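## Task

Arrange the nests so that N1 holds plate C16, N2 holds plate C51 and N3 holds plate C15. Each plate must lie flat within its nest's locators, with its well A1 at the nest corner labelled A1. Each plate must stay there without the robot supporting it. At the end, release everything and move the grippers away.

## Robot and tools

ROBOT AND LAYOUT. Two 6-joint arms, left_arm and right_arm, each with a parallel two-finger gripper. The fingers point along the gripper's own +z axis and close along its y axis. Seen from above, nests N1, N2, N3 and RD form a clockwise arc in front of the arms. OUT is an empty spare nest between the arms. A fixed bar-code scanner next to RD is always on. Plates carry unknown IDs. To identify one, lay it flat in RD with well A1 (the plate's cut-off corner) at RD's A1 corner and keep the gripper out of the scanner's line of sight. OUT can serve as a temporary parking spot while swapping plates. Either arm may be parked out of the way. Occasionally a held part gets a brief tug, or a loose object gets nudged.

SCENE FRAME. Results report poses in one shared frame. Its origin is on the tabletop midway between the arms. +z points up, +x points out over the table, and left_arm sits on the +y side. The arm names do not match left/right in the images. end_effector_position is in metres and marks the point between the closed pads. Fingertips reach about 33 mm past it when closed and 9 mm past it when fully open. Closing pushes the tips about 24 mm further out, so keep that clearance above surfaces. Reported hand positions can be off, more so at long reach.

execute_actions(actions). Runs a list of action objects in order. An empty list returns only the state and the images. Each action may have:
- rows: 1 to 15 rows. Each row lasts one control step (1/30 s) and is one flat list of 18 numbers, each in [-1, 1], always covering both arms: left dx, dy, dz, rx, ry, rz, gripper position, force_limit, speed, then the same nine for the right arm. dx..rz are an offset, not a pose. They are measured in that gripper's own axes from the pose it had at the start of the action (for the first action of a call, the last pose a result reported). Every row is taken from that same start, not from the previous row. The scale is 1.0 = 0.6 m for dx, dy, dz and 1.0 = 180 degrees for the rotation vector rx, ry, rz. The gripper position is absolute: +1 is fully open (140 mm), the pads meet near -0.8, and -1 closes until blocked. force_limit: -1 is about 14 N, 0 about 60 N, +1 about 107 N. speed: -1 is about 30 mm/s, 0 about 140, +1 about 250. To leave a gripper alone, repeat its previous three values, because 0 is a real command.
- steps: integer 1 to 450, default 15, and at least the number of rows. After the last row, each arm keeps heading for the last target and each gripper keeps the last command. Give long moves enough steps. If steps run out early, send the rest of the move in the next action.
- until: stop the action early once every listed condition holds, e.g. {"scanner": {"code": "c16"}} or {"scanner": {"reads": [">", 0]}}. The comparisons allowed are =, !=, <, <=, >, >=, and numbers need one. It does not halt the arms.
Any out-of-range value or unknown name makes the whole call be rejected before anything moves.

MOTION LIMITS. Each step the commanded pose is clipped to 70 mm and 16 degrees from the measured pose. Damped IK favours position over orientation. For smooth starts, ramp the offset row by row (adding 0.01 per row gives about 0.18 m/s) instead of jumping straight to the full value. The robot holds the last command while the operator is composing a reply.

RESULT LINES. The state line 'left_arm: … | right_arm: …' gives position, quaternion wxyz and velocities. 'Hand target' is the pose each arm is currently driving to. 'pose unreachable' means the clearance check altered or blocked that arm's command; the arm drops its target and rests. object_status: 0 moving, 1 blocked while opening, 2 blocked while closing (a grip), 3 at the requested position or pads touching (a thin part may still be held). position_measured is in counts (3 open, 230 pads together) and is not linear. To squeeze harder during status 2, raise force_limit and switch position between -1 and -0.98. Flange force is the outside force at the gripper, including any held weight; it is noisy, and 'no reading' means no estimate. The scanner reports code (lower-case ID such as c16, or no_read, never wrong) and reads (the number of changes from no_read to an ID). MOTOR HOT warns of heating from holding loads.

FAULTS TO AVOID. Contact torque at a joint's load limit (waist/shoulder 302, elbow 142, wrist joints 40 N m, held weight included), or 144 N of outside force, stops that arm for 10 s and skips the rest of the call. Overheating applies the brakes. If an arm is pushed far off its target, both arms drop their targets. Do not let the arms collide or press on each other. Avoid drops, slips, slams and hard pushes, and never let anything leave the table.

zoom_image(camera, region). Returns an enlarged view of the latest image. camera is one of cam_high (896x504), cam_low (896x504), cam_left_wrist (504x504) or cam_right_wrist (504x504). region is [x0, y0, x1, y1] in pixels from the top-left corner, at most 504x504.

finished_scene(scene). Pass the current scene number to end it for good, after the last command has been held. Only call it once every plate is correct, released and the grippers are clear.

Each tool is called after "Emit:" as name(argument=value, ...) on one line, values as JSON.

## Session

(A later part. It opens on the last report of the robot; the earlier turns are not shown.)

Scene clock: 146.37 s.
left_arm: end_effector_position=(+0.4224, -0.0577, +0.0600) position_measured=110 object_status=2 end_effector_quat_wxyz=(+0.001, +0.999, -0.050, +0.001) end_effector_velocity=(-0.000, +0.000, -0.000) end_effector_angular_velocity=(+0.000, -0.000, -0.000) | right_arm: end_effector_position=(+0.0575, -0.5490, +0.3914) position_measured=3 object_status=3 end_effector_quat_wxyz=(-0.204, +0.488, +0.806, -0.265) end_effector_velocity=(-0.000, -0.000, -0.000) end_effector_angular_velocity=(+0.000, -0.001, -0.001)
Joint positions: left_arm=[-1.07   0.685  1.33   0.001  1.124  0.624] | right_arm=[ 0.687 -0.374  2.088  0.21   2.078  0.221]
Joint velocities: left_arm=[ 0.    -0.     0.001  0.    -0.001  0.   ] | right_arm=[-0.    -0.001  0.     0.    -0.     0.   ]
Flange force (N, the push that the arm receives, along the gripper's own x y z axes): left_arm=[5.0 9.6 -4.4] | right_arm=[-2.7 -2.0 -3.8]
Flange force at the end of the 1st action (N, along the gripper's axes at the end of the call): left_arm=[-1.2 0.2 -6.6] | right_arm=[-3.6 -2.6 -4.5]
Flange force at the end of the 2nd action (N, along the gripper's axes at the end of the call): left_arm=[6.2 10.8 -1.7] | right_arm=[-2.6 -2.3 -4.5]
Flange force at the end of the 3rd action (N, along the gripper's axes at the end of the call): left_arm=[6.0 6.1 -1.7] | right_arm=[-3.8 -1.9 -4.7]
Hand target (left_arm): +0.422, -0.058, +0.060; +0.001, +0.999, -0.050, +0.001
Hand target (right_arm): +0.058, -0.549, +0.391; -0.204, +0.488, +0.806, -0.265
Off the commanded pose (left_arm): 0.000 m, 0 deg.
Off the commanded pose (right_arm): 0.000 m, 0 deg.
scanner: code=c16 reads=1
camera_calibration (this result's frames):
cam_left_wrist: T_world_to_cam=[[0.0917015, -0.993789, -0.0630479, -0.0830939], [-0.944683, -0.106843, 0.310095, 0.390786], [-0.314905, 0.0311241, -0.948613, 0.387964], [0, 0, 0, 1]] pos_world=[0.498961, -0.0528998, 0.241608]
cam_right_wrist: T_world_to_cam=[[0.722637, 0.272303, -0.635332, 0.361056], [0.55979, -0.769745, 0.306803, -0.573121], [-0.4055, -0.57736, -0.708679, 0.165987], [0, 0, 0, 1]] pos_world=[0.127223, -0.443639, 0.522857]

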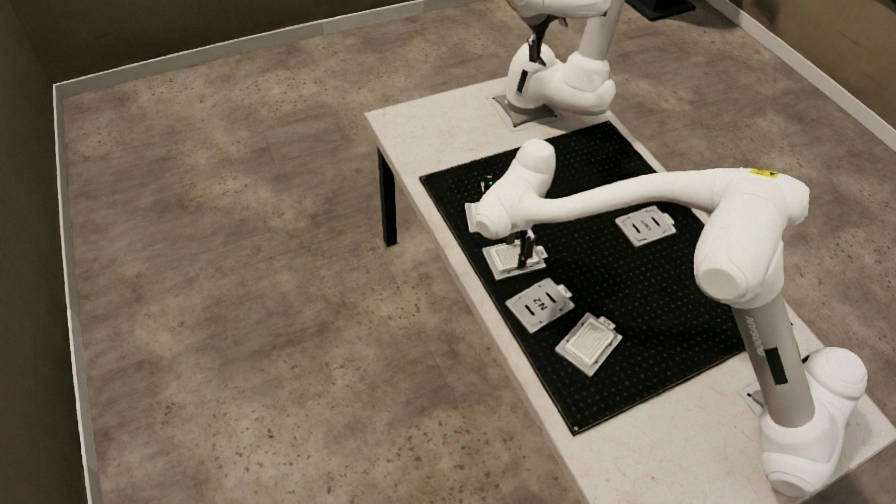

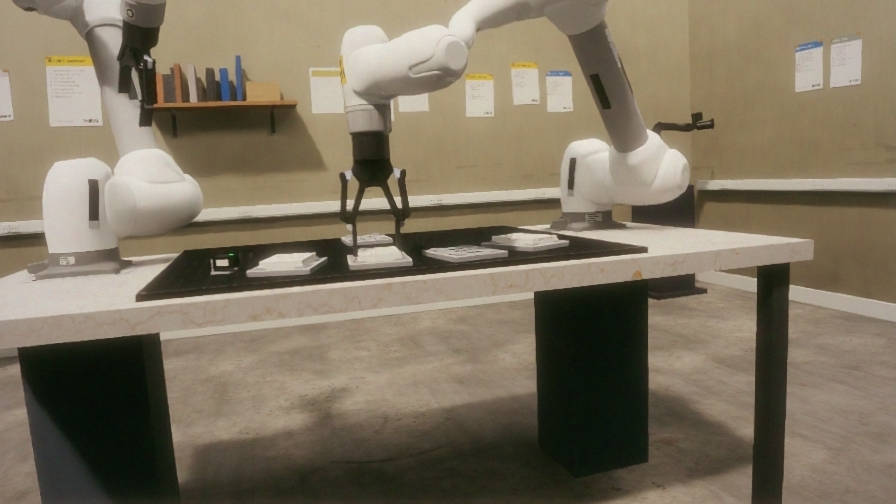

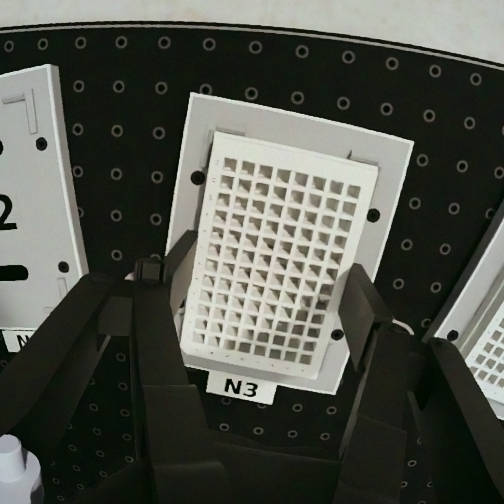

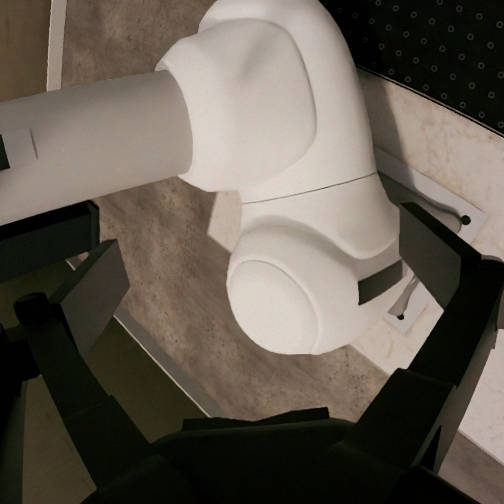

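Emit:
execute_actions(actions=[{"rows":[[0,0,0.0015,0,0,0,-1,0,-0.6,0,0,0,0,0,0,1,0,0]],"steps":8},{"rows":[[0,0,0,0,0,0,0.4,0,-0.3,0,0,0,0,0,0,1,0,0]],"steps":12},{"rows":[[0,0,-0.06,0,0,0,0.4,0,-0.3,0,0,0,0,0,0,1,0,0]],"steps":18},{"rows":[[-0.1418,-0.5647,0,0,0,-0.16,0.4,0,-0.3,0,0,0,0,0,0,1,0,0]],"steps":42}])

Scene clock: 155.03 s.
left_arm: end_effector_position=(+0.3718, +0.2879, +0.0940) position_measured=78 object_status=3 end_effector_quat_wxyz=(+0.001, +0.980, +0.200, +0.001) end_effector_velocity=(-0.000, +0.000, -0.001) end_effector_angular_velocity=(+0.001, +0.001, +0.000) | right_arm: end_effector_position=(+0.0575, -0.5490, +0.3914) position_measured=3 object_status=3 end_effector_quat_wxyz=(-0.204, +0.488, +0.806, -0.265) end_effector_velocity=(-0.001, +0.000, +0.000) end_effector_angular_velocity=(+0.001, +0.002, +0.001)
Joint positions: left_arm=[-0.851  0.232  1.969  0.     0.937  0.341] | right_arm=[ 0.687 -0.374  2.088  0.21   2.078  0.221]
Joint velocities: left_arm=[-0.     0.001  0.     0.     0.    -0.   ] | right_arm=[ 0.001  0.    -0.     0.002  0.001  0.   ]
Flange force (N, the push that the arm receives, along the gripper's own x y z axes): left_arm=[1.1 8.9 -2.8] | right_arm=[-2.5 -2.3 -4.2]
Flange force at the end of the 1st action (N, along the gripper's axes at the end of the call): left_arm=[-0.5 -2.8 -40.9] | right_arm=[-1.8 -1.6 -4.8]
Flange force at the end of the 2nd action (N, along the gripper's axes at the end of the call): left_arm=[0.1 11.4 -3.8] | right_arm=[-1.3 -3.9 -4.6]
Flange force at the end of the 3rd action (N, along the gripper's axes at the end of the call): left_arm=[2.2 11.1 -4.8] | right_arm=[-3.3 -3.7 -3.9]
Hand target (left_arm): +0.372, +0.288, +0.094; +0.001, +0.980, +0.200, +0.001
Hand target (right_arm): +0.058, -0.549, +0.391; -0.204, +0.488, +0.806, -0.265
Off the commanded pose (left_arm): 0.000 m, 0 deg.
Off the commanded pose (right_arm): 0.000 m, 0 deg.
scanner: code=c16 reads=1
camera_calibration (this result's frames):
cam_left_wrist: T_world_to_cam=[[0.559189, -0.82668, -0.0625039, 0.0452329], [-0.776037, -0.548474, 0.311356, 0.433632], [-0.291673, -0.125601, -0.948236, 0.430022], [0, 0, 0, 1]] pos_world=[0.436647, 0.32924, 0.275576]
cam_right_wrist: T_world_to_cam=[[0.722637, 0.272302, -0.635332, 0.361056], [0.55979, -0.769745, 0.306803, -0.573121], [-0.405501, -0.57736, -0.708678, 0.165987], [0, 0, 0, 1]] pos_world=[0.127223, -0.443639, 0.522857]

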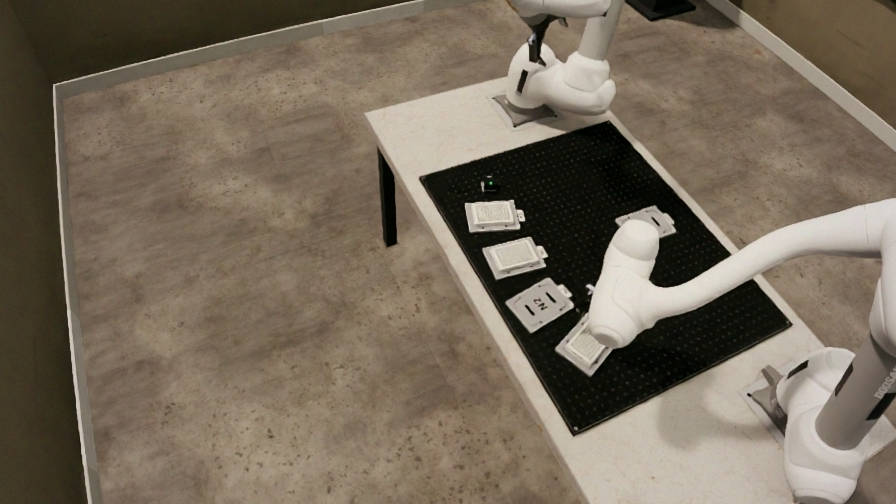

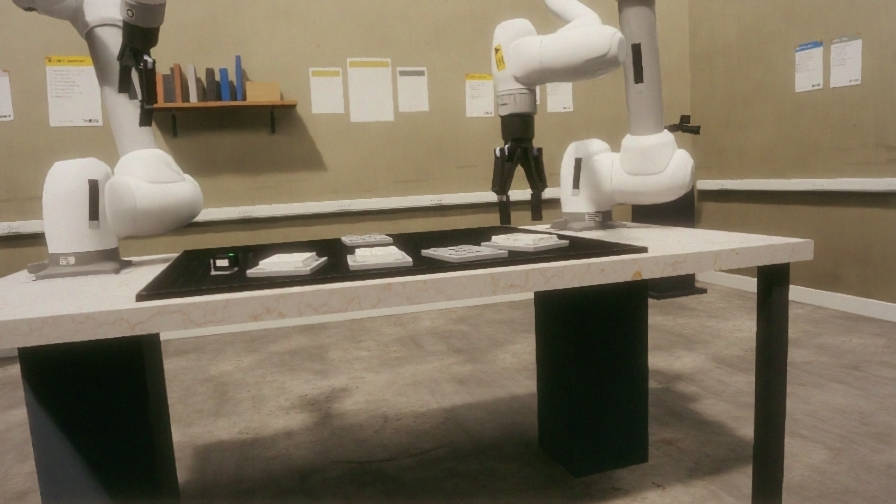

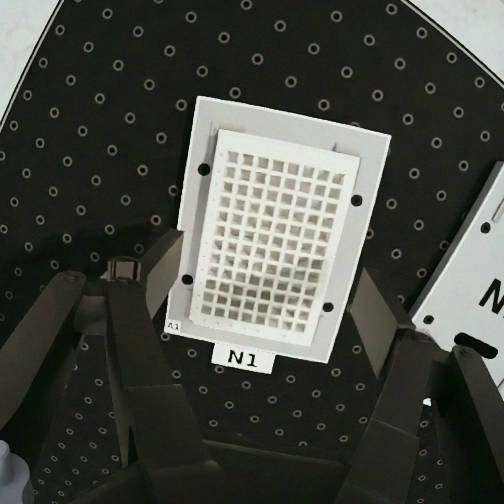

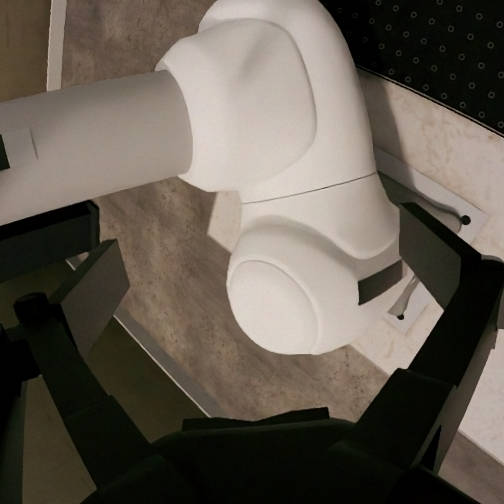

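Emit:
execute_actions(actions=[{"rows":[[0.0009,-0.0022,0.044,0,0,-0.005,0.4,0,-0.3,0,0,0,0,0,0,1,0,0]],"steps":20}])

Emit:
zoom_image(camera="cam_left_wrist", region=[160, 70, 440, 250])

Scene clock: 159.73 s.
left_arm: end_effector_position=(+0.3719, +0.2893, +0.0676) position_measured=78 object_status=3 end_effector_quat_wxyz=(+0.001, +0.978, +0.207, +0.001) end_effector_velocity=(+0.000, -0.000, +0.001) end_effector_angular_velocity=(-0.001, -0.001, +0.000) | right_arm: end_effector_position=(+0.0575, -0.5490, +0.3914) position_measured=3 object_status=3 end_effector_quat_wxyz=(-0.204, +0.488, +0.806, -0.265) end_effector_velocity=(+0.000, -0.000, -0.000) end_effector_angular_velocity=(+0.000, -0.001, -0.002)
Joint positions: left_arm=[-0.849  0.259  1.992  0.     0.887  0.327] | right_arm=[ 0.687 -0.374  2.088  0.21   2.078  0.221]
Joint velocities: left_arm=[-0.    -0.001 -0.001 -0.    -0.    -0.   ] | right_arm=[-0.001 -0.001  0.001  0.    -0.001  0.001]
Flange force (N, the push that the arm receives, along the gripper's own x y z axes): left_arm=[1.4 4.0 -8.6] | right_arm=[-3.8 -2.5 -5.3]
Hand target (left_arm): +0.372, +0.289, +0.068; +0.001, +0.978, +0.207, +0.001
Hand target (right_arm): +0.058, -0.549, +0.391; -0.204, +0.488, +0.806, -0.265
Off the commanded pose (left_arm): 0.000 m, 0 deg.
Off the commanded pose (right_arm): 0.000 m, 0 deg.
scanner: code=c16 reads=1
camera_calibration (this result's frames):
cam_left_wrist: T_world_to_cam=[[0.572131, -0.817779, -0.062472, 0.0372637], [-0.767307, -0.560607, 0.311384, 0.442927], [-0.289666, -0.130218, -0.948228, 0.405757], [0, 0, 0, 1]] pos_world=[0.436075, 0.331618, 0.249157]
cam_right_wrist: T_world_to_cam=[[0.722637, 0.272303, -0.635332, 0.361056], [0.55979, -0.769745, 0.306803, -0.573121], [-0.405501, -0.57736, -0.708678, 0.165987], [0, 0, 0, 1]] pos_world=[0.127223, -0.443639, 0.522857]

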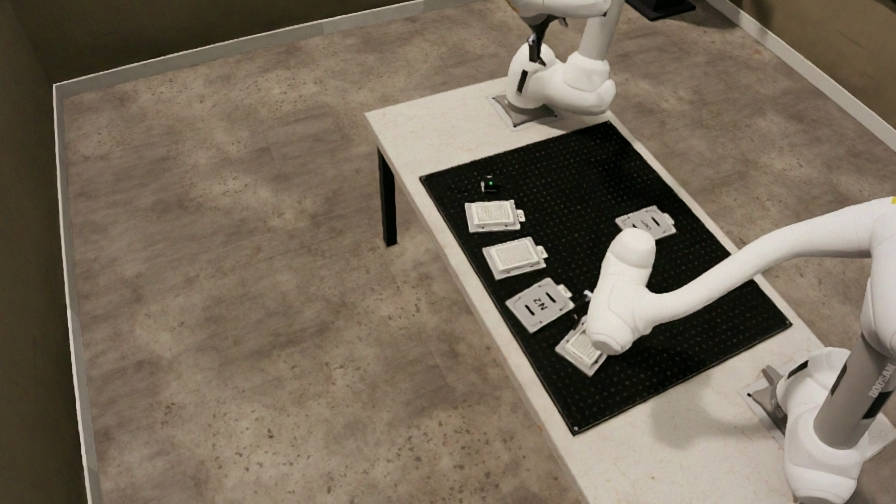

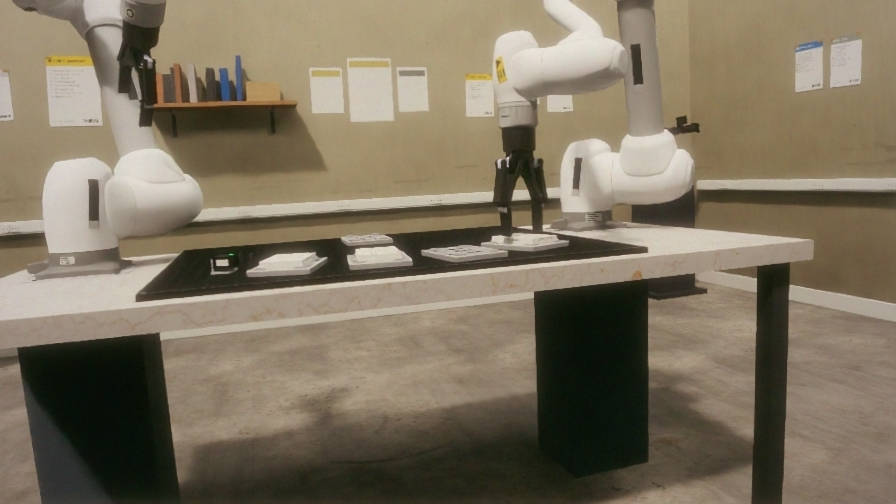

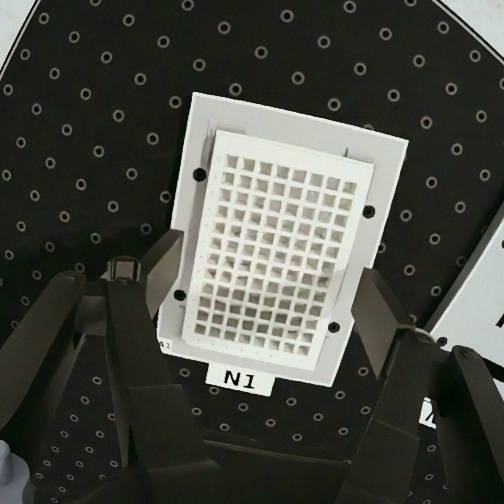

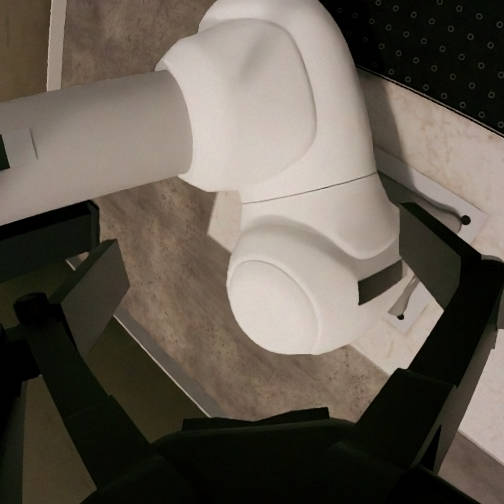

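Region (160, 70, 440, 250) of cam_left_wrist's 504x504 image, scaled by 1.800, with more detail than that image has; it fills the top 324 rows of this view, and the rest is white.

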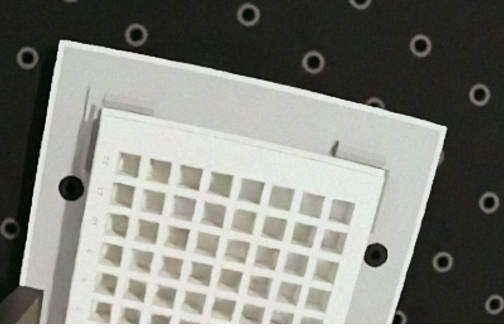

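Emit:
execute_actions(actions=[{"rows":[[0.0007,-0.0007,0.008,0,0,0,0.4,0,-0.3,0,0,0,0,0,0,1,0,0],[0.0007,-0.0007,0.016,0,0,0,0.4,0,-0.3,0,0,0,0,0,0,1,0,0]],"steps":15},{"rows":[[0,0,0,0,0,0,-1,0,-0.6,0,0,0,0,0,0,1,0,0]],"steps":18},{"rows":[[0,0,-0.005,0,0,0,-1,0,-0.6,0,0,0,0,0,0,1,0,0],[0,0,-0.012,0,0,0,-1,0,-0.6,0,0,0,0,0,0,1,0,0],[0,0,-0.02,0,0,0,-1,0,-0.6,0,0,0,0,0,0,1,0,0],[0,0,-0.03,0,0,0,-1,0,-0.6,0,0,0,0,0,0,1,0,0],[0,0,-0.04,0,0,0,-1,0,-0.6,0,0,0,0,0,0,1,0,0]],"steps":16},{"rows":[[-0.001,0.01,0,0,0,0.003,-1,0,-0.6,0,0,0,0,0,0,1,0,0],[-0.002,0.025,0,0,0,0.007,-1,0,-0.6,0,0,0,0,0,0,1,0,0],[-0.003,0.045,0,0,0,0.012,-1,0,-0.6,0,0,0,0,0,0,1,0,0],[-0.004,0.065,0,0,0,0.017,-1,0,-0.6,0,0,0,0,0,0,1,0,0],[-0.005,0.085,0,0,0,0.023,-1,0,-0.6,0,0,0,0,0,0,1,0,0],[-0.007,0.105,0,0,0,0.028,-1,0,-0.6,0,0,0,0,0,0,1,0,0],[-0.008,0.125,0,0,0,0.033,-1,0,-0.6,0,0,0,0,0,0,1,0,0],[-0.009,0.145,0,0,0,0.039,-1,0,-0.6,0,0,0,0,0,0,1,0,0],[-0.011,0.165,0,0,0,0.044,-1,0,-0.6,0,0,0,0,0,0,1,0,0],[-0.012,0.185,0,0,0,0.049,-1,0,-0.6,0,0,0,0,0,0,1,0,0],[-0.013,0.207,0,0,0,0.055,-1,0,-0.6,0,0,0,0,0,0,1,0,0],[-0.015,0.23,0,0,0,0.061,-1,0,-0.6,0,0,0,0,0,0,1,0,0],[-0.016,0.253,0,0,0,0.068,-1,0,-0.6,0,0,0,0,0,0,1,0,0],[-0.018,0.276,0,0,0,0.074,-1,0,-0.6,0,0,0,0,0,0,1,0,0],[-0.0192,0.298,0,0,0,0.0797,-1,0,-0.6,0,0,0,0,0,0,1,0,0]],"steps":33},{"rows":[[0,0,0.01,0,0,0,-1,0,-0.6,0,0,0,0,0,0,1,0,0],[0,0,0.02,0,0,0,-1,0,-0.6,0,0,0,0,0,0,1,0,0],[0,0,0.0245,0,0,0,-1,0,-0.6,0,0,0,0,0,0,1,0,0]],"steps":16}])

Emit:
zoom_image(camera="cam_left_wrist", region=[160, 70, 440, 250])

Scene clock: 176.80 s.
left_arm: end_effector_position=(+0.4341, +0.1218, +0.0679) position_measured=110 object_status=2 end_effector_quat_wxyz=(+0.001, +0.997, +0.083, +0.001) end_effector_velocity=(-0.000, +0.000, -0.000) end_effector_angular_velocity=(+0.000, +0.000, +0.000) | right_arm: end_effector_position=(+0.0575, -0.5490, +0.3914) position_measured=3 object_status=3 end_effector_quat_wxyz=(-0.204, +0.488, +0.806, -0.265) end_effector_velocity=(-0.000, +0.000, +0.001) end_effector_angular_velocity=(+0.003, +0.000, -0.001)
Joint positions: left_arm=[-0.938  0.483  1.657  0.001  0.998  0.488] | right_arm=[ 0.687 -0.374  2.088  0.21   2.078  0.221]
Joint velocities: left_arm=[ 0.    -0.     0.001  0.    -0.    -0.   ] | right_arm=[-0.001 -0.002 -0.001  0.002  0.001 -0.001]
Flange force (N, the push that the arm receives, along the gripper's own x y z axes): left_arm=[0.1 7.4 -3.1] | right_arm=[-4.3 -2.9 -5.3]
Flange force at the end of the 1st action (N, along the gripper's axes at the end of the call): left_arm=[4.3 9.5 -0.8] | right_arm=[-1.2 -1.9 -3.9]
Flange force at the end of the 2nd action (N, along the gripper's axes at the end of the call): left_arm=[-4.5 -7.7 -65.0] | right_arm=[-2.9 -3.8 -4.0]
Flange force at the end of the 3rd action (N, along the gripper's axes at the end of the call): left_arm=[5.2 5.5 -2.8] | right_arm=[-4.4 -4.3 -3.7]
Flange force at the end of the 4th action (N, along the gripper's axes at the end of the call): left_arm=[2.4 6.5 -1.7] | right_arm=[-4.5 -3.0 -4.4]
Hand target (left_arm): +0.434, +0.122, +0.068; +0.001, +0.997, +0.083, +0.001
Hand target (right_arm): +0.058, -0.549, +0.391; -0.204, +0.488, +0.806, -0.265
Off the commanded pose (left_arm): 0.000 m, 0 deg.
Off the commanded pose (right_arm): 0.000 m, 0 deg.
scanner: code=c16 reads=1
camera_calibration (this result's frames):
cam_left_wrist: T_world_to_cam=[[0.351627, -0.934036, -0.0627268, -0.0254064], [-0.882498, -0.353089, 0.310684, 0.421507], [-0.312338, -0.0538885, -0.948441, 0.402781], [0, 0, 0, 1]] pos_world=[0.506716, 0.146804, 0.249465]
cam_right_wrist: T_world_to_cam=[[0.722637, 0.272303, -0.635332, 0.361056], [0.55979, -0.769745, 0.306803, -0.573121], [-0.405501, -0.577359, -0.708679, 0.165987], [0, 0, 0, 1]] pos_world=[0.127223, -0.443639, 0.522857]

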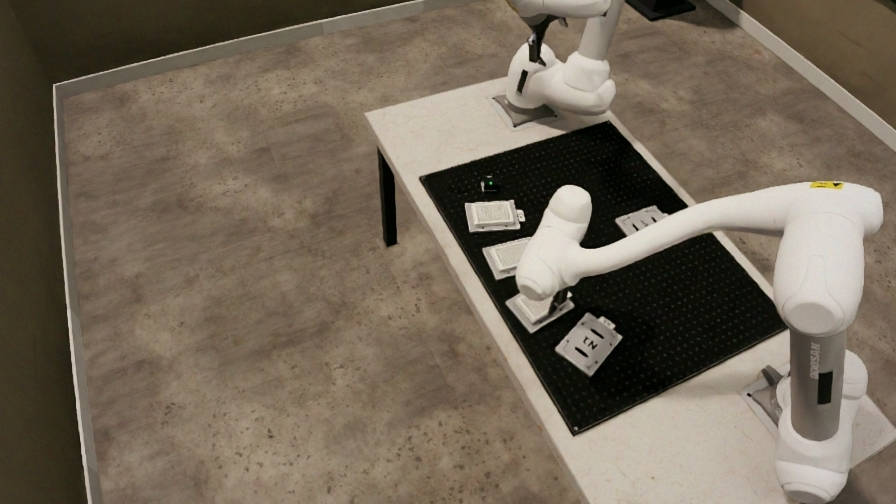

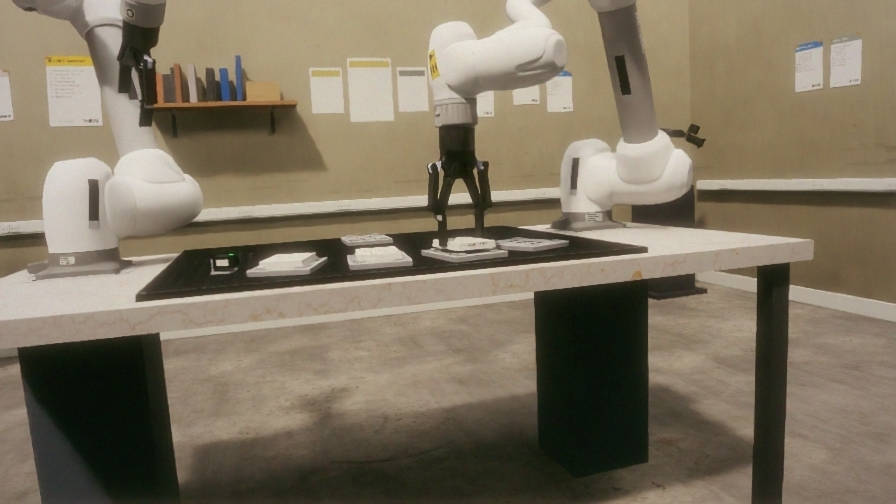

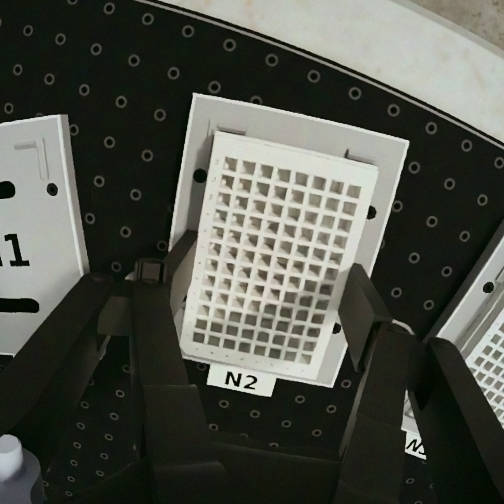

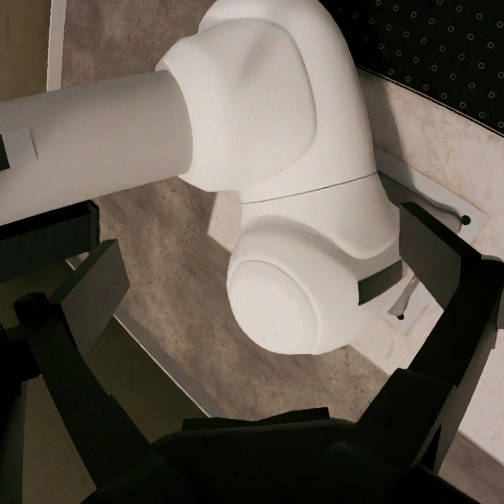

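Region (160, 70, 440, 250) of cam_left_wrist's 504x504 image, scaled by 1.800, with more detail than that image has; it fills the top 324 rows of this view, and the rest is white.

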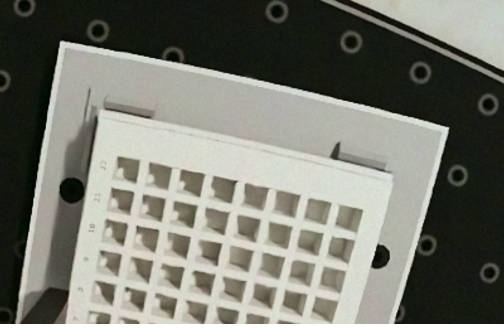

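Emit:
execute_actions(actions=[{"rows":[[0,0,0.006,0,0,0,-1,0,-0.6,0,0,0,0,0,0,1,0,0]],"steps":10},{"rows":[[0,0,0.004,0,0,0,-1,0,-0.6,0,0,0,0,0,0,1,0,0]],"steps":9},{"rows":[[0,0,0.004,0,0,0,-1,0,-0.6,0,0,0,0,0,0,1,0,0]],"steps":10},{"rows":[[0,0,0,0,0,0,0.4,0,-0.3,0,0,0,0,0,0,1,0,0]],"steps":12},{"rows":[[0,0,-0.06,0,0,0,0.4,0,-0.3,0,0,0,0,0,0,1,0,0]],"steps":18},{"rows":[[-0.1453,0.5774,0,0,0,0.1504,0.4,0,-0.3,0,0,0,0,0,0,1,0,0]],"steps":42},{"rows":[[0,0,0.045,0,0,0,0.4,0,-0.3,0,0,0,0,0,0,1,0,0]],"steps":20}])

Emit:
zoom_image(camera="cam_left_wrist", region=[160, 70, 440, 250])

Scene clock: 187.47 s.
left_arm: end_effector_position=(+0.4059, -0.2341, +0.0692) position_measured=78 object_status=3 end_effector_quat_wxyz=(+0.001, +0.988, -0.152, +0.001) end_effector_velocity=(+0.000, -0.001, +0.002) end_effector_angular_velocity=(-0.002, -0.001, -0.000) | right_arm: end_effector_position=(+0.0575, -0.5490, +0.3914) position_measured=3 object_status=3 end_effector_quat_wxyz=(-0.204, +0.488, +0.806, -0.265) end_effector_velocity=(-0.000, +0.000, +0.000) end_effector_angular_velocity=(+0.001, +0.001, -0.001)
Joint positions: left_arm=[-1.169  0.931  0.857  0.001  1.35   0.73 ] | right_arm=[ 0.687 -0.374  2.088  0.21   2.078  0.221]
Joint velocities: left_arm=[-0.    -0.001 -0.001 -0.    -0.     0.   ] | right_arm=[-0.001  0.    -0.001  0.002  0.001  0.   ]
Flange force (N, the push that the arm receives, along the gripper's own x y z axes): left_arm=[6.9 9.0 -3.6] | right_arm=[-2.3 -2.6 -5.1]
Flange force at the end of the 3rd action (N, along the gripper's axes at the end of the call): left_arm=[4.5 2.0 -3.6] | right_arm=[-0.5 -2.9 -3.9]
Flange force at the end of the 4th action (N, along the gripper's axes at the end of the call): left_arm=[8.2 0.9 -3.9] | right_arm=[-2.2 -2.1 -4.3]
Flange force at the end of the 5th action (N, along the gripper's axes at the end of the call): left_arm=[5.4 2.3 -3.5] | right_arm=[-2.5 -2.4 -4.7]
Flange force at the end of the 6th action (N, along the gripper's axes at the end of the call): left_arm=[14.2 15.2 -5.2] | right_arm=[-1.5 -2.3 -4.8]
Hand target (left_arm): +0.406, -0.234, +0.069; +0.001, +0.988, -0.152, +0.001
Hand target (right_arm): +0.058, -0.549, +0.391; -0.204, +0.488, +0.806, -0.265
Off the commanded pose (left_arm): 0.000 m, 0 deg.
Off the commanded pose (right_arm): 0.000 m, 0 deg.
scanner: code=c16 reads=1
camera_calibration (this result's frames):
cam_left_wrist: T_world_to_cam=[[-0.112144, -0.991645, -0.0637486, -0.17296], [-0.946841, 0.0871696, 0.309668, 0.399734], [-0.301524, 0.0950871, -0.948705, 0.40653], [0, 0, 0, 1]] pos_world=[0.481667, -0.245016, 0.250867]
cam_right_wrist: T_world_to_cam=[[0.722637, 0.272303, -0.635332, 0.361056], [0.55979, -0.769745, 0.306803, -0.573121], [-0.4055, -0.577359, -0.708679, 0.165987], [0, 0, 0, 1]] pos_world=[0.127223, -0.443639, 0.522857]

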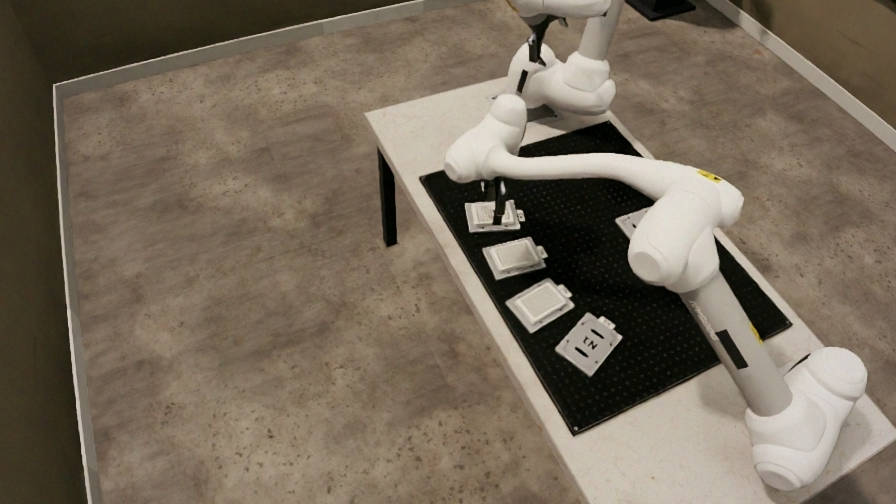

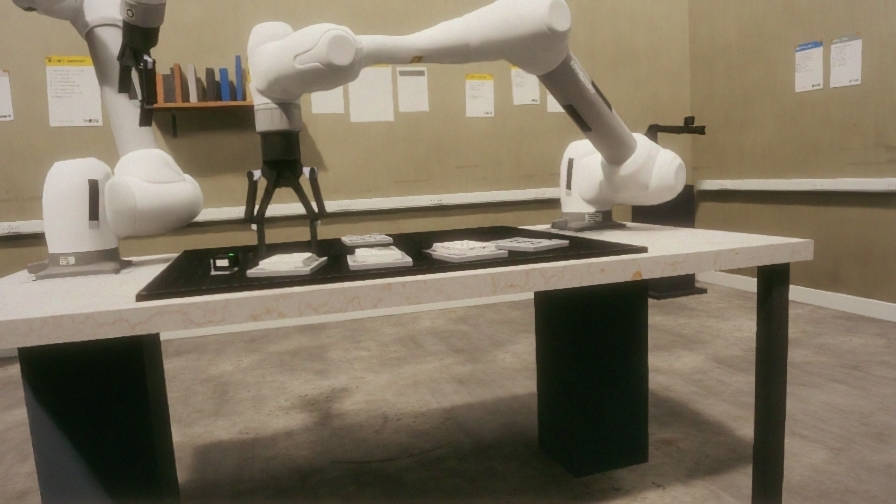

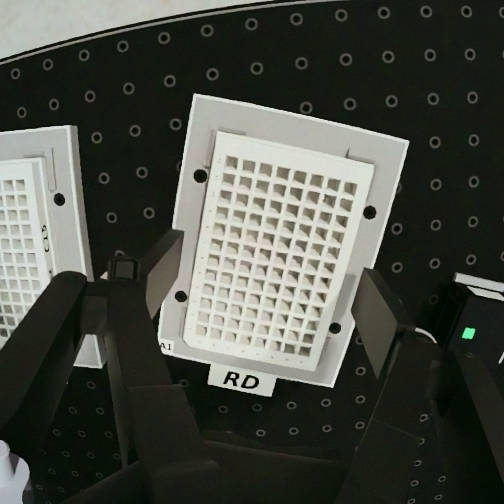

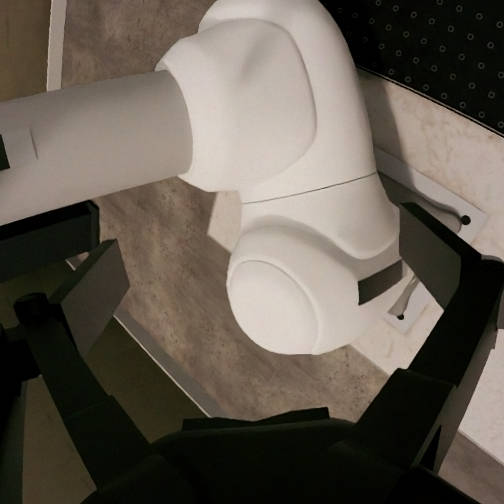

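Region (160, 70, 440, 250) of cam_left_wrist's 504x504 image, scaled by 1.800, with more detail than that image has; it fills the top 324 rows of this view, and the rest is white.

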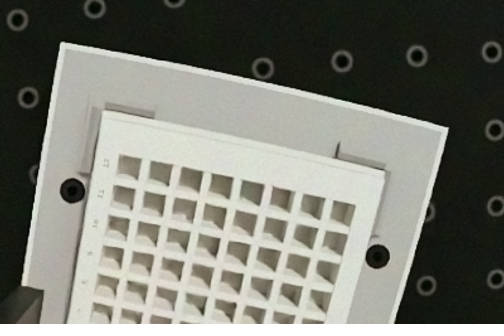

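Emit:
execute_actions(actions=[{"rows":[[-0.0005,0,0.008,0,0,0,0.4,0,-0.3,0,0,0,0,0,0,1,0,0],[-0.0005,0,0.0162,0,0,0,0.4,0,-0.3,0,0,0,0,0,0,1,0,0]],"steps":15},{"rows":[[0,0,0,0,0,0,-1,0,-0.6,0,0,0,0,0,0,1,0,0]],"steps":18},{"rows":[[0,0,-0.005,0,0,0,-1,0,-0.6,0,0,0,0,0,0,1,0,0],[0,0,-0.012,0,0,0,-1,0,-0.6,0,0,0,0,0,0,1,0,0],[0,0,-0.02,0,0,0,-1,0,-0.6,0,0,0,0,0,0,1,0,0],[0,0,-0.03,0,0,0,-1,0,-0.6,0,0,0,0,0,0,1,0,0],[0,0,-0.04,0,0,0,-1,0,-0.6,0,0,0,0,0,0,1,0,0],[0,0,-0.052,0,0,0,-1,0,-0.6,0,0,0,0,0,0,1,0,0],[0,0,-0.064,0,0,0,-1,0,-0.6,0,0,0,0,0,0,1,0,0],[0,0,-0.075,0,0,0,-1,0,-0.6,0,0,0,0,0,0,1,0,0]],"steps":20},{"rows":[[-0.004,-0.01,0,0,0,-0.003,-1,0,-0.6,0,0,0,0,0,0,1,0,0],[-0.01,-0.025,0,0,0,-0.007,-1,0,-0.6,0,0,0,0,0,0,1,0,0],[-0.017,-0.045,0,0,0,-0.013,-1,0,-0.6,0,0,0,0,0,0,1,0,0],[-0.027,-0.07,0,0,0,-0.02,-1,0,-0.6,0,0,0,0,0,0,1,0,0],[-0.039,-0.1,0,0,0,-0.028,-1,0,-0.6,0,0,0,0,0,0,1,0,0],[-0.05,-0.13,0,0,0,-0.037,-1,0,-0.6,0,0,0,0,0,0,1,0,0],[-0.062,-0.16,0,0,0,-0.045,-1,0,-0.6,0,0,0,0,0,0,1,0,0],[-0.074,-0.19,0,0,0,-0.054,-1,0,-0.6,0,0,0,0,0,0,1,0,0],[-0.085,-0.22,0,0,0,-0.062,-1,0,-0.6,0,0,0,0,0,0,1,0,0],[-0.097,-0.25,0,0,0,-0.07,-1,0,-0.6,0,0,0,0,0,0,1,0,0],[-0.108,-0.28,0,0,0,-0.079,-1,0,-0.6,0,0,0,0,0,0,1,0,0],[-0.12,-0.31,0,0,0,-0.087,-1,0,-0.6,0,0,0,0,0,0,1,0,0],[-0.132,-0.34,0,0,0,-0.096,-1,0,-0.6,0,0,0,0,0,0,1,0,0],[-0.143,-0.37,0,0,0,-0.104,-1,0,-0.6,0,0,0,0,0,0,1,0,0],[-0.3158,-0.8158,0,0,0,-0.2302,-1,0,-0.6,0,0,0,0,0,0,1,0,0]],"steps":60},{"rows":[[0,0,0.01,0,0,0,-1,0,-0.6,0,0,0,0,0,0,1,0,0],[0,0,0.02,0,0,0,-1,0,-0.6,0,0,0,0,0,0,1,0,0],[0,0,0.03,0,0,0,-1,0,-0.6,0,0,0,0,0,0,1,0,0],[0,0,0.04,0,0,0,-1,0,-0.6,0,0,0,0,0,0,1,0,0],[0,0,0.05,0,0,0,-1,0,-0.6,0,0,0,0,0,0,1,0,0],[0,0,0.061,0,0,0,-1,0,-0.6,0,0,0,0,0,0,1,0,0]],"steps":20}])

Emit:
zoom_image(camera="cam_left_wrist", region=[160, 70, 440, 250])

Scene clock: 208.70 s.
left_arm: end_effector_position=(+0.3720, +0.2895, +0.0666) position_measured=110 object_status=2 end_effector_quat_wxyz=(+0.002, +0.978, +0.207, +0.001) end_effector_velocity=(+0.000, -0.000, +0.001) end_effector_angular_velocity=(-0.002, -0.001, +0.000) | right_arm: end_effector_position=(+0.0575, -0.5490, +0.3914) position_measured=3 object_status=3 end_effector_quat_wxyz=(-0.204, +0.488, +0.806, -0.265) end_effector_velocity=(+0.000, +0.000, +0.000) end_effector_angular_velocity=(+0.001, -0.001, -0.002)
Joint positions: left_arm=[-0.849  0.26   1.993  0.     0.885  0.327] | right_arm=[ 0.687 -0.374  2.088  0.21   2.078  0.221]
Joint velocities: left_arm=[-0.    -0.001 -0.001 -0.     0.     0.   ] | right_arm=[-0.002 -0.    -0.     0.    -0.     0.   ]
Flange force (N, the push that the arm receives, along the gripper's own x y z axes): left_arm=[1.4 6.7 -3.3] | right_arm=[-3.9 -1.7 -6.2]
Flange force at the end of the 1st action (N, along the gripper's axes at the end of the call): left_arm=[0.4 2.6 -3.8] | right_arm=[-3.1 -3.2 -4.6]
Flange force at the end of the 2nd action (N, along the gripper's axes at the end of the call): left_arm=[1.7 1.0 -46.0] | right_arm=[-2.9 -2.5 -3.7]
Flange force at the end of the 3rd action (N, along the gripper's axes at the end of the call): left_arm=[-0.9 9.1 -4.3] | right_arm=[-5.4 -1.7 -5.2]
Flange force at the end of the 4th action (N, along the gripper's axes at the end of the call): left_arm=[2.7 3.7 -1.2] | right_arm=[-2.3 -2.2 -5.0]
Hand target (left_arm): +0.372, +0.289, +0.067; +0.001, +0.978, +0.207, +0.001
Hand target (right_arm): +0.058, -0.549, +0.391; -0.204, +0.488, +0.806, -0.265
Off the commanded pose (left_arm): 0.000 m, 0 deg.
Off the commanded pose (right_arm): 0.000 m, 0 deg.
scanner: code=no_read reads=1
camera_calibration (this result's frames):
cam_left_wrist: T_world_to_cam=[[0.572439, -0.817581, -0.0622459, 0.0370852], [-0.767151, -0.560835, 0.311358, 0.443419], [-0.28947, -0.130482, -0.948252, 0.404884], [0, 0, 0, 1]] pos_world=[0.436142, 0.331835, 0.248178]
cam_right_wrist: T_world_to_cam=[[0.722637, 0.272303, -0.635332, 0.361056], [0.55979, -0.769745, 0.306803, -0.573121], [-0.4055, -0.57736, -0.708679, 0.165987], [0, 0, 0, 1]] pos_world=[0.127223, -0.443639, 0.522857]

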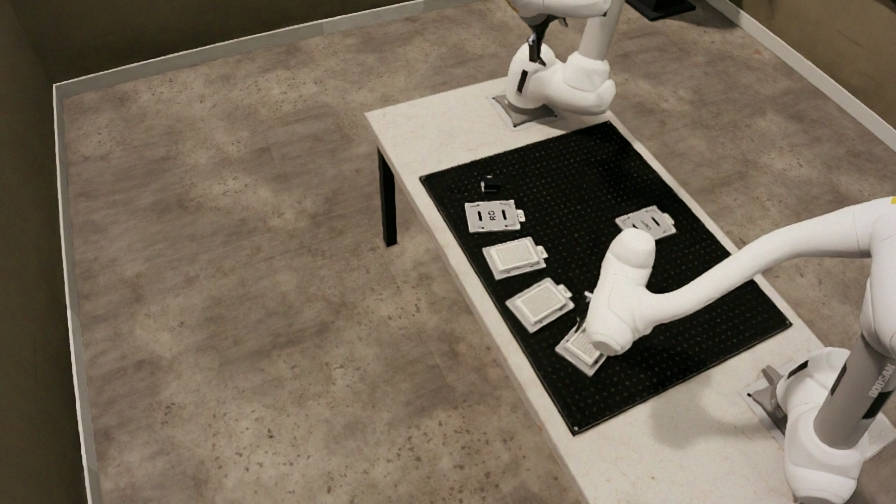

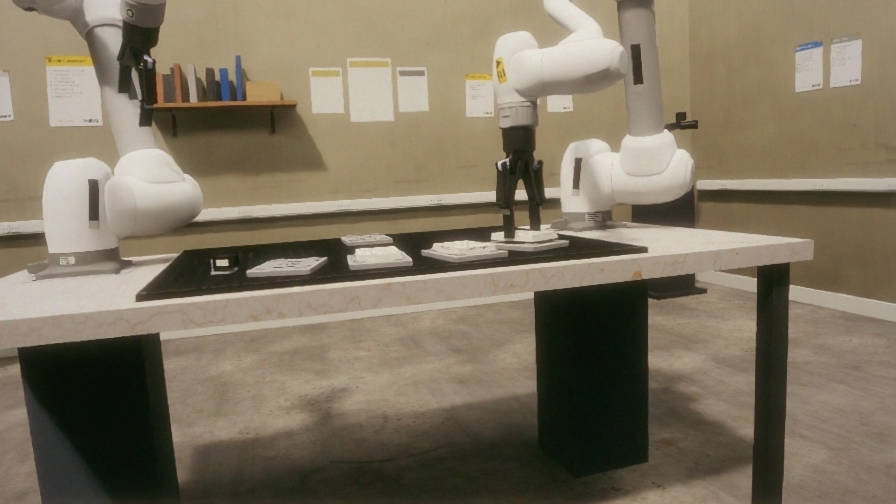

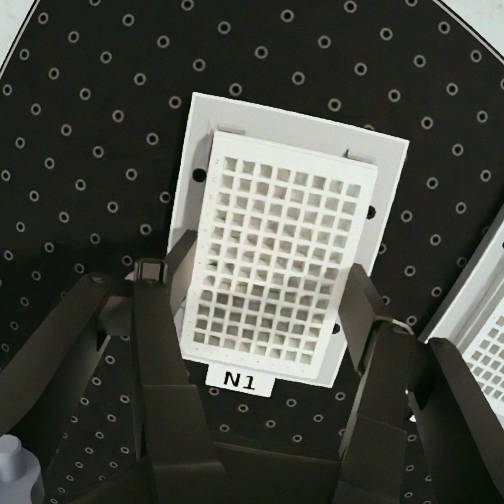

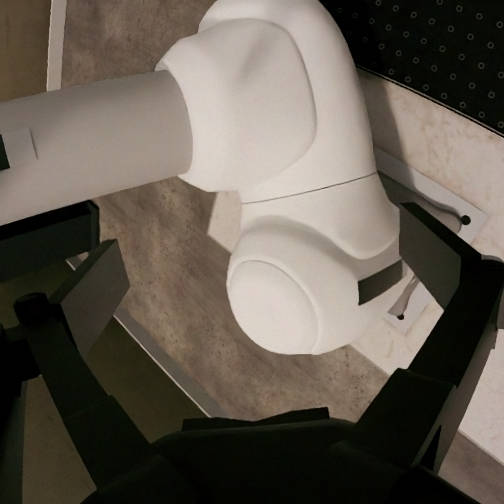

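Region (160, 70, 440, 250) of cam_left_wrist's 504x504 image, scaled by 1.800, with more detail than that image has; it fills the top 324 rows of this view, and the rest is white.

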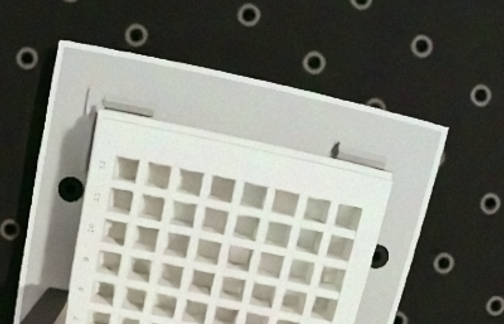

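Emit:
execute_actions(actions=[{"rows":[[0.0004,-0.0006,0.004,0,0,0,-1,0,-0.6,0,0,0,0,0,0,1,0,0]],"steps":10},{"rows":[[0,0,0.004,0,0,0,-1,0,-0.6,0,0,0,0,0,0,1,0,0]],"steps":9},{"rows":[[0,0,0.004,0,0,0,-1,0,-0.6,0,0,0,0,0,0,1,0,0]],"steps":10},{"rows":[[0,0,0,0,0,0,0.4,0,-0.3,0,0,0,0,0,0,1,0,0]],"steps":12},{"rows":[[-0.1,0.1,-0.35,0,0,0,0.4,0,-0.3,0,0,0,0,0,0,1,0,0]],"steps":32}])

Emit:
zoom_image(camera="cam_low", region=[330, 210, 590, 290])

Scene clock: 214.27 s.
left_arm: end_effector_position=(+0.3408, +0.2113, +0.2697) position_measured=78 object_status=3 end_effector_quat_wxyz=(+0.002, +0.978, +0.207, +0.001) end_effector_velocity=(+0.000, +0.000, +0.002) end_effector_angular_velocity=(-0.002, -0.002, -0.000) | right_arm: end_effector_position=(+0.0575, -0.5490, +0.3914) position_measured=3 object_status=3 end_effector_quat_wxyz=(-0.204, +0.488, +0.806, -0.265) end_effector_velocity=(+0.000, -0.001, -0.000) end_effector_angular_velocity=(-0.002, -0.001, +0.001)
Joint positions: left_arm=[-0.969  0.154  1.712  0.001  1.272  0.207] | right_arm=[ 0.687 -0.374  2.088  0.21   2.078  0.221]
Joint velocities: left_arm=[-0.    -0.002 -0.001  0.     0.     0.   ] | right_arm=[ 0.     0.    -0.    -0.003  0.001 -0.   ]
Flange force (N, the push that the arm receives, along the gripper's own x y z axes): left_arm=[-3.7 1.0 -5.7] | right_arm=[-1.6 -3.9 -3.8]
Flange force at the end of the 1st action (N, along the gripper's axes at the end of the call): left_arm=[-3.6 4.3 -4.9] | right_arm=[-5.7 -2.5 -6.0]
Flange force at the end of the 2nd action (N, along the gripper's axes at the end of the call): left_arm=[-1.9 6.9 -2.8] | right_arm=[-4.9 -1.3 -4.7]
Flange force at the end of the 3rd action (N, along the gripper's axes at the end of the call): left_arm=[3.8 6.0 0.0] | right_arm=[-3.8 -3.6 -4.1]
Flange force at the end of the 4th action (N, along the gripper's axes at the end of the call): left_arm=[2.7 10.6 -1.7] | right_arm=[-6.3 -1.4 -5.9]
Hand target (left_arm): +0.341, +0.211, +0.270; +0.002, +0.978, +0.207, +0.001
Hand target (right_arm): +0.058, -0.549, +0.391; -0.204, +0.488, +0.806, -0.265
Off the commanded pose (left_arm): 0.000 m, 0 deg.
Off the commanded pose (right_arm): 0.000 m, 0 deg.
scanner: code=no_read reads=1
camera_calibration (this result's frames):
cam_left_wrist: T_world_to_cam=[[0.572241, -0.817719, -0.0622547, 0.00377784], [-0.767241, -0.560631, 0.311503, 0.312355], [-0.289624, -0.130491, -0.948204, 0.57825], [0, 0, 0, 1]] pos_world=[0.404965, 0.253661, 0.451235]
cam_right_wrist: T_world_to_cam=[[0.722637, 0.272303, -0.635332, 0.361056], [0.55979, -0.769745, 0.306802, -0.573121], [-0.4055, -0.577359, -0.708679, 0.165987], [0, 0, 0, 1]] pos_world=[0.127223, -0.443639, 0.522857]

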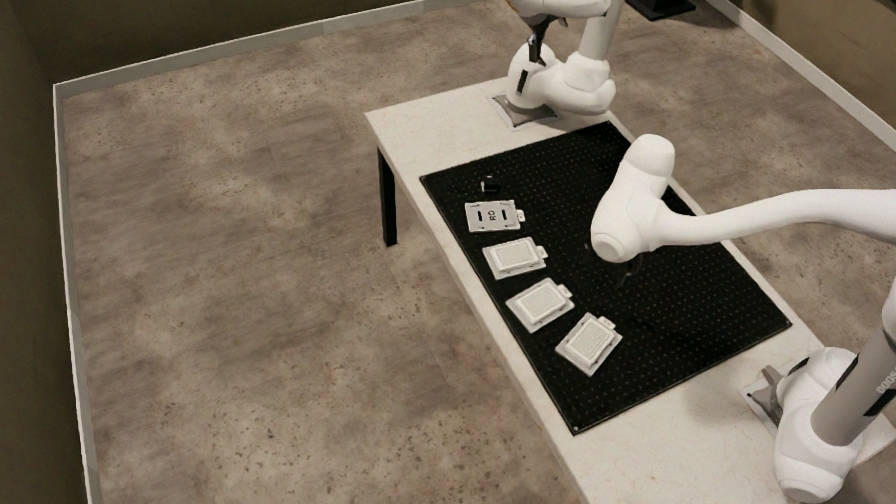

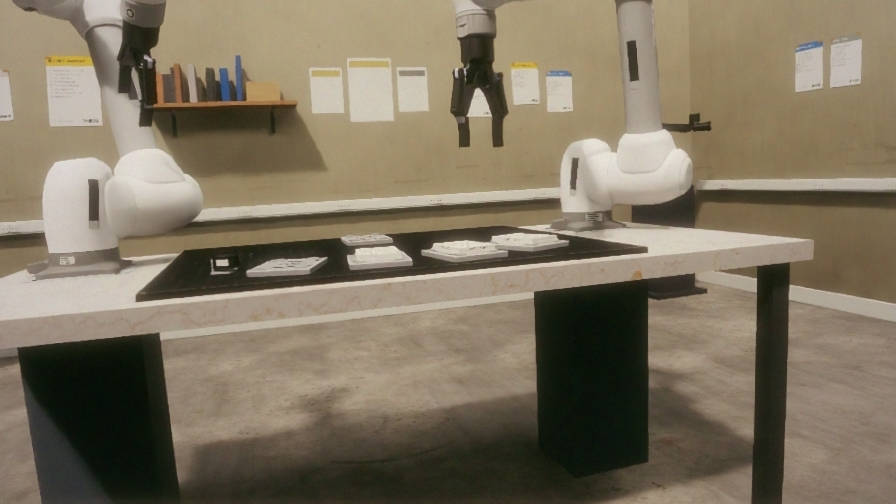

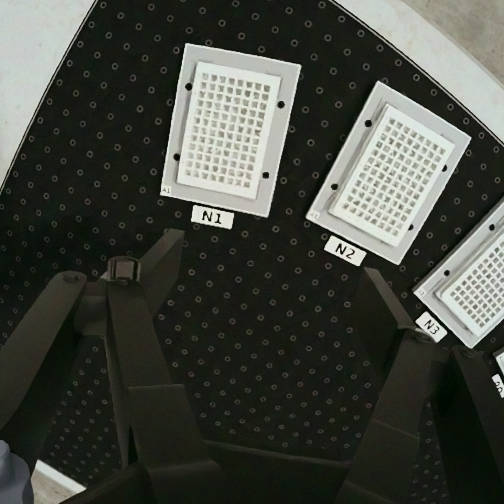

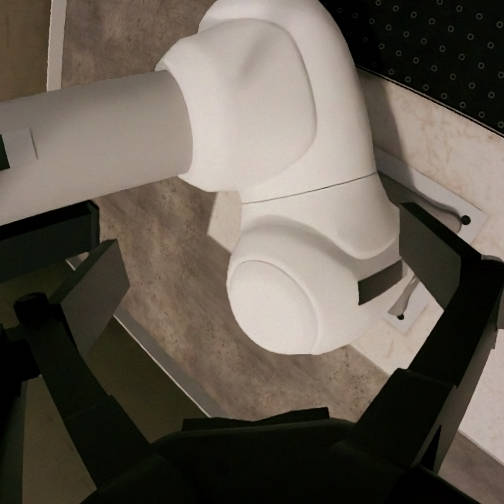

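Region (330, 210, 590, 290) of cam_low's 896x504 image, scaled by 1.938, with more detail than that image has; it fills the top 155 rows of this view, and the rest is white.

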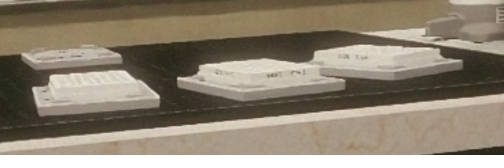

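Emit:
finished_scene(scene=1)

The scene is finished: the task was done.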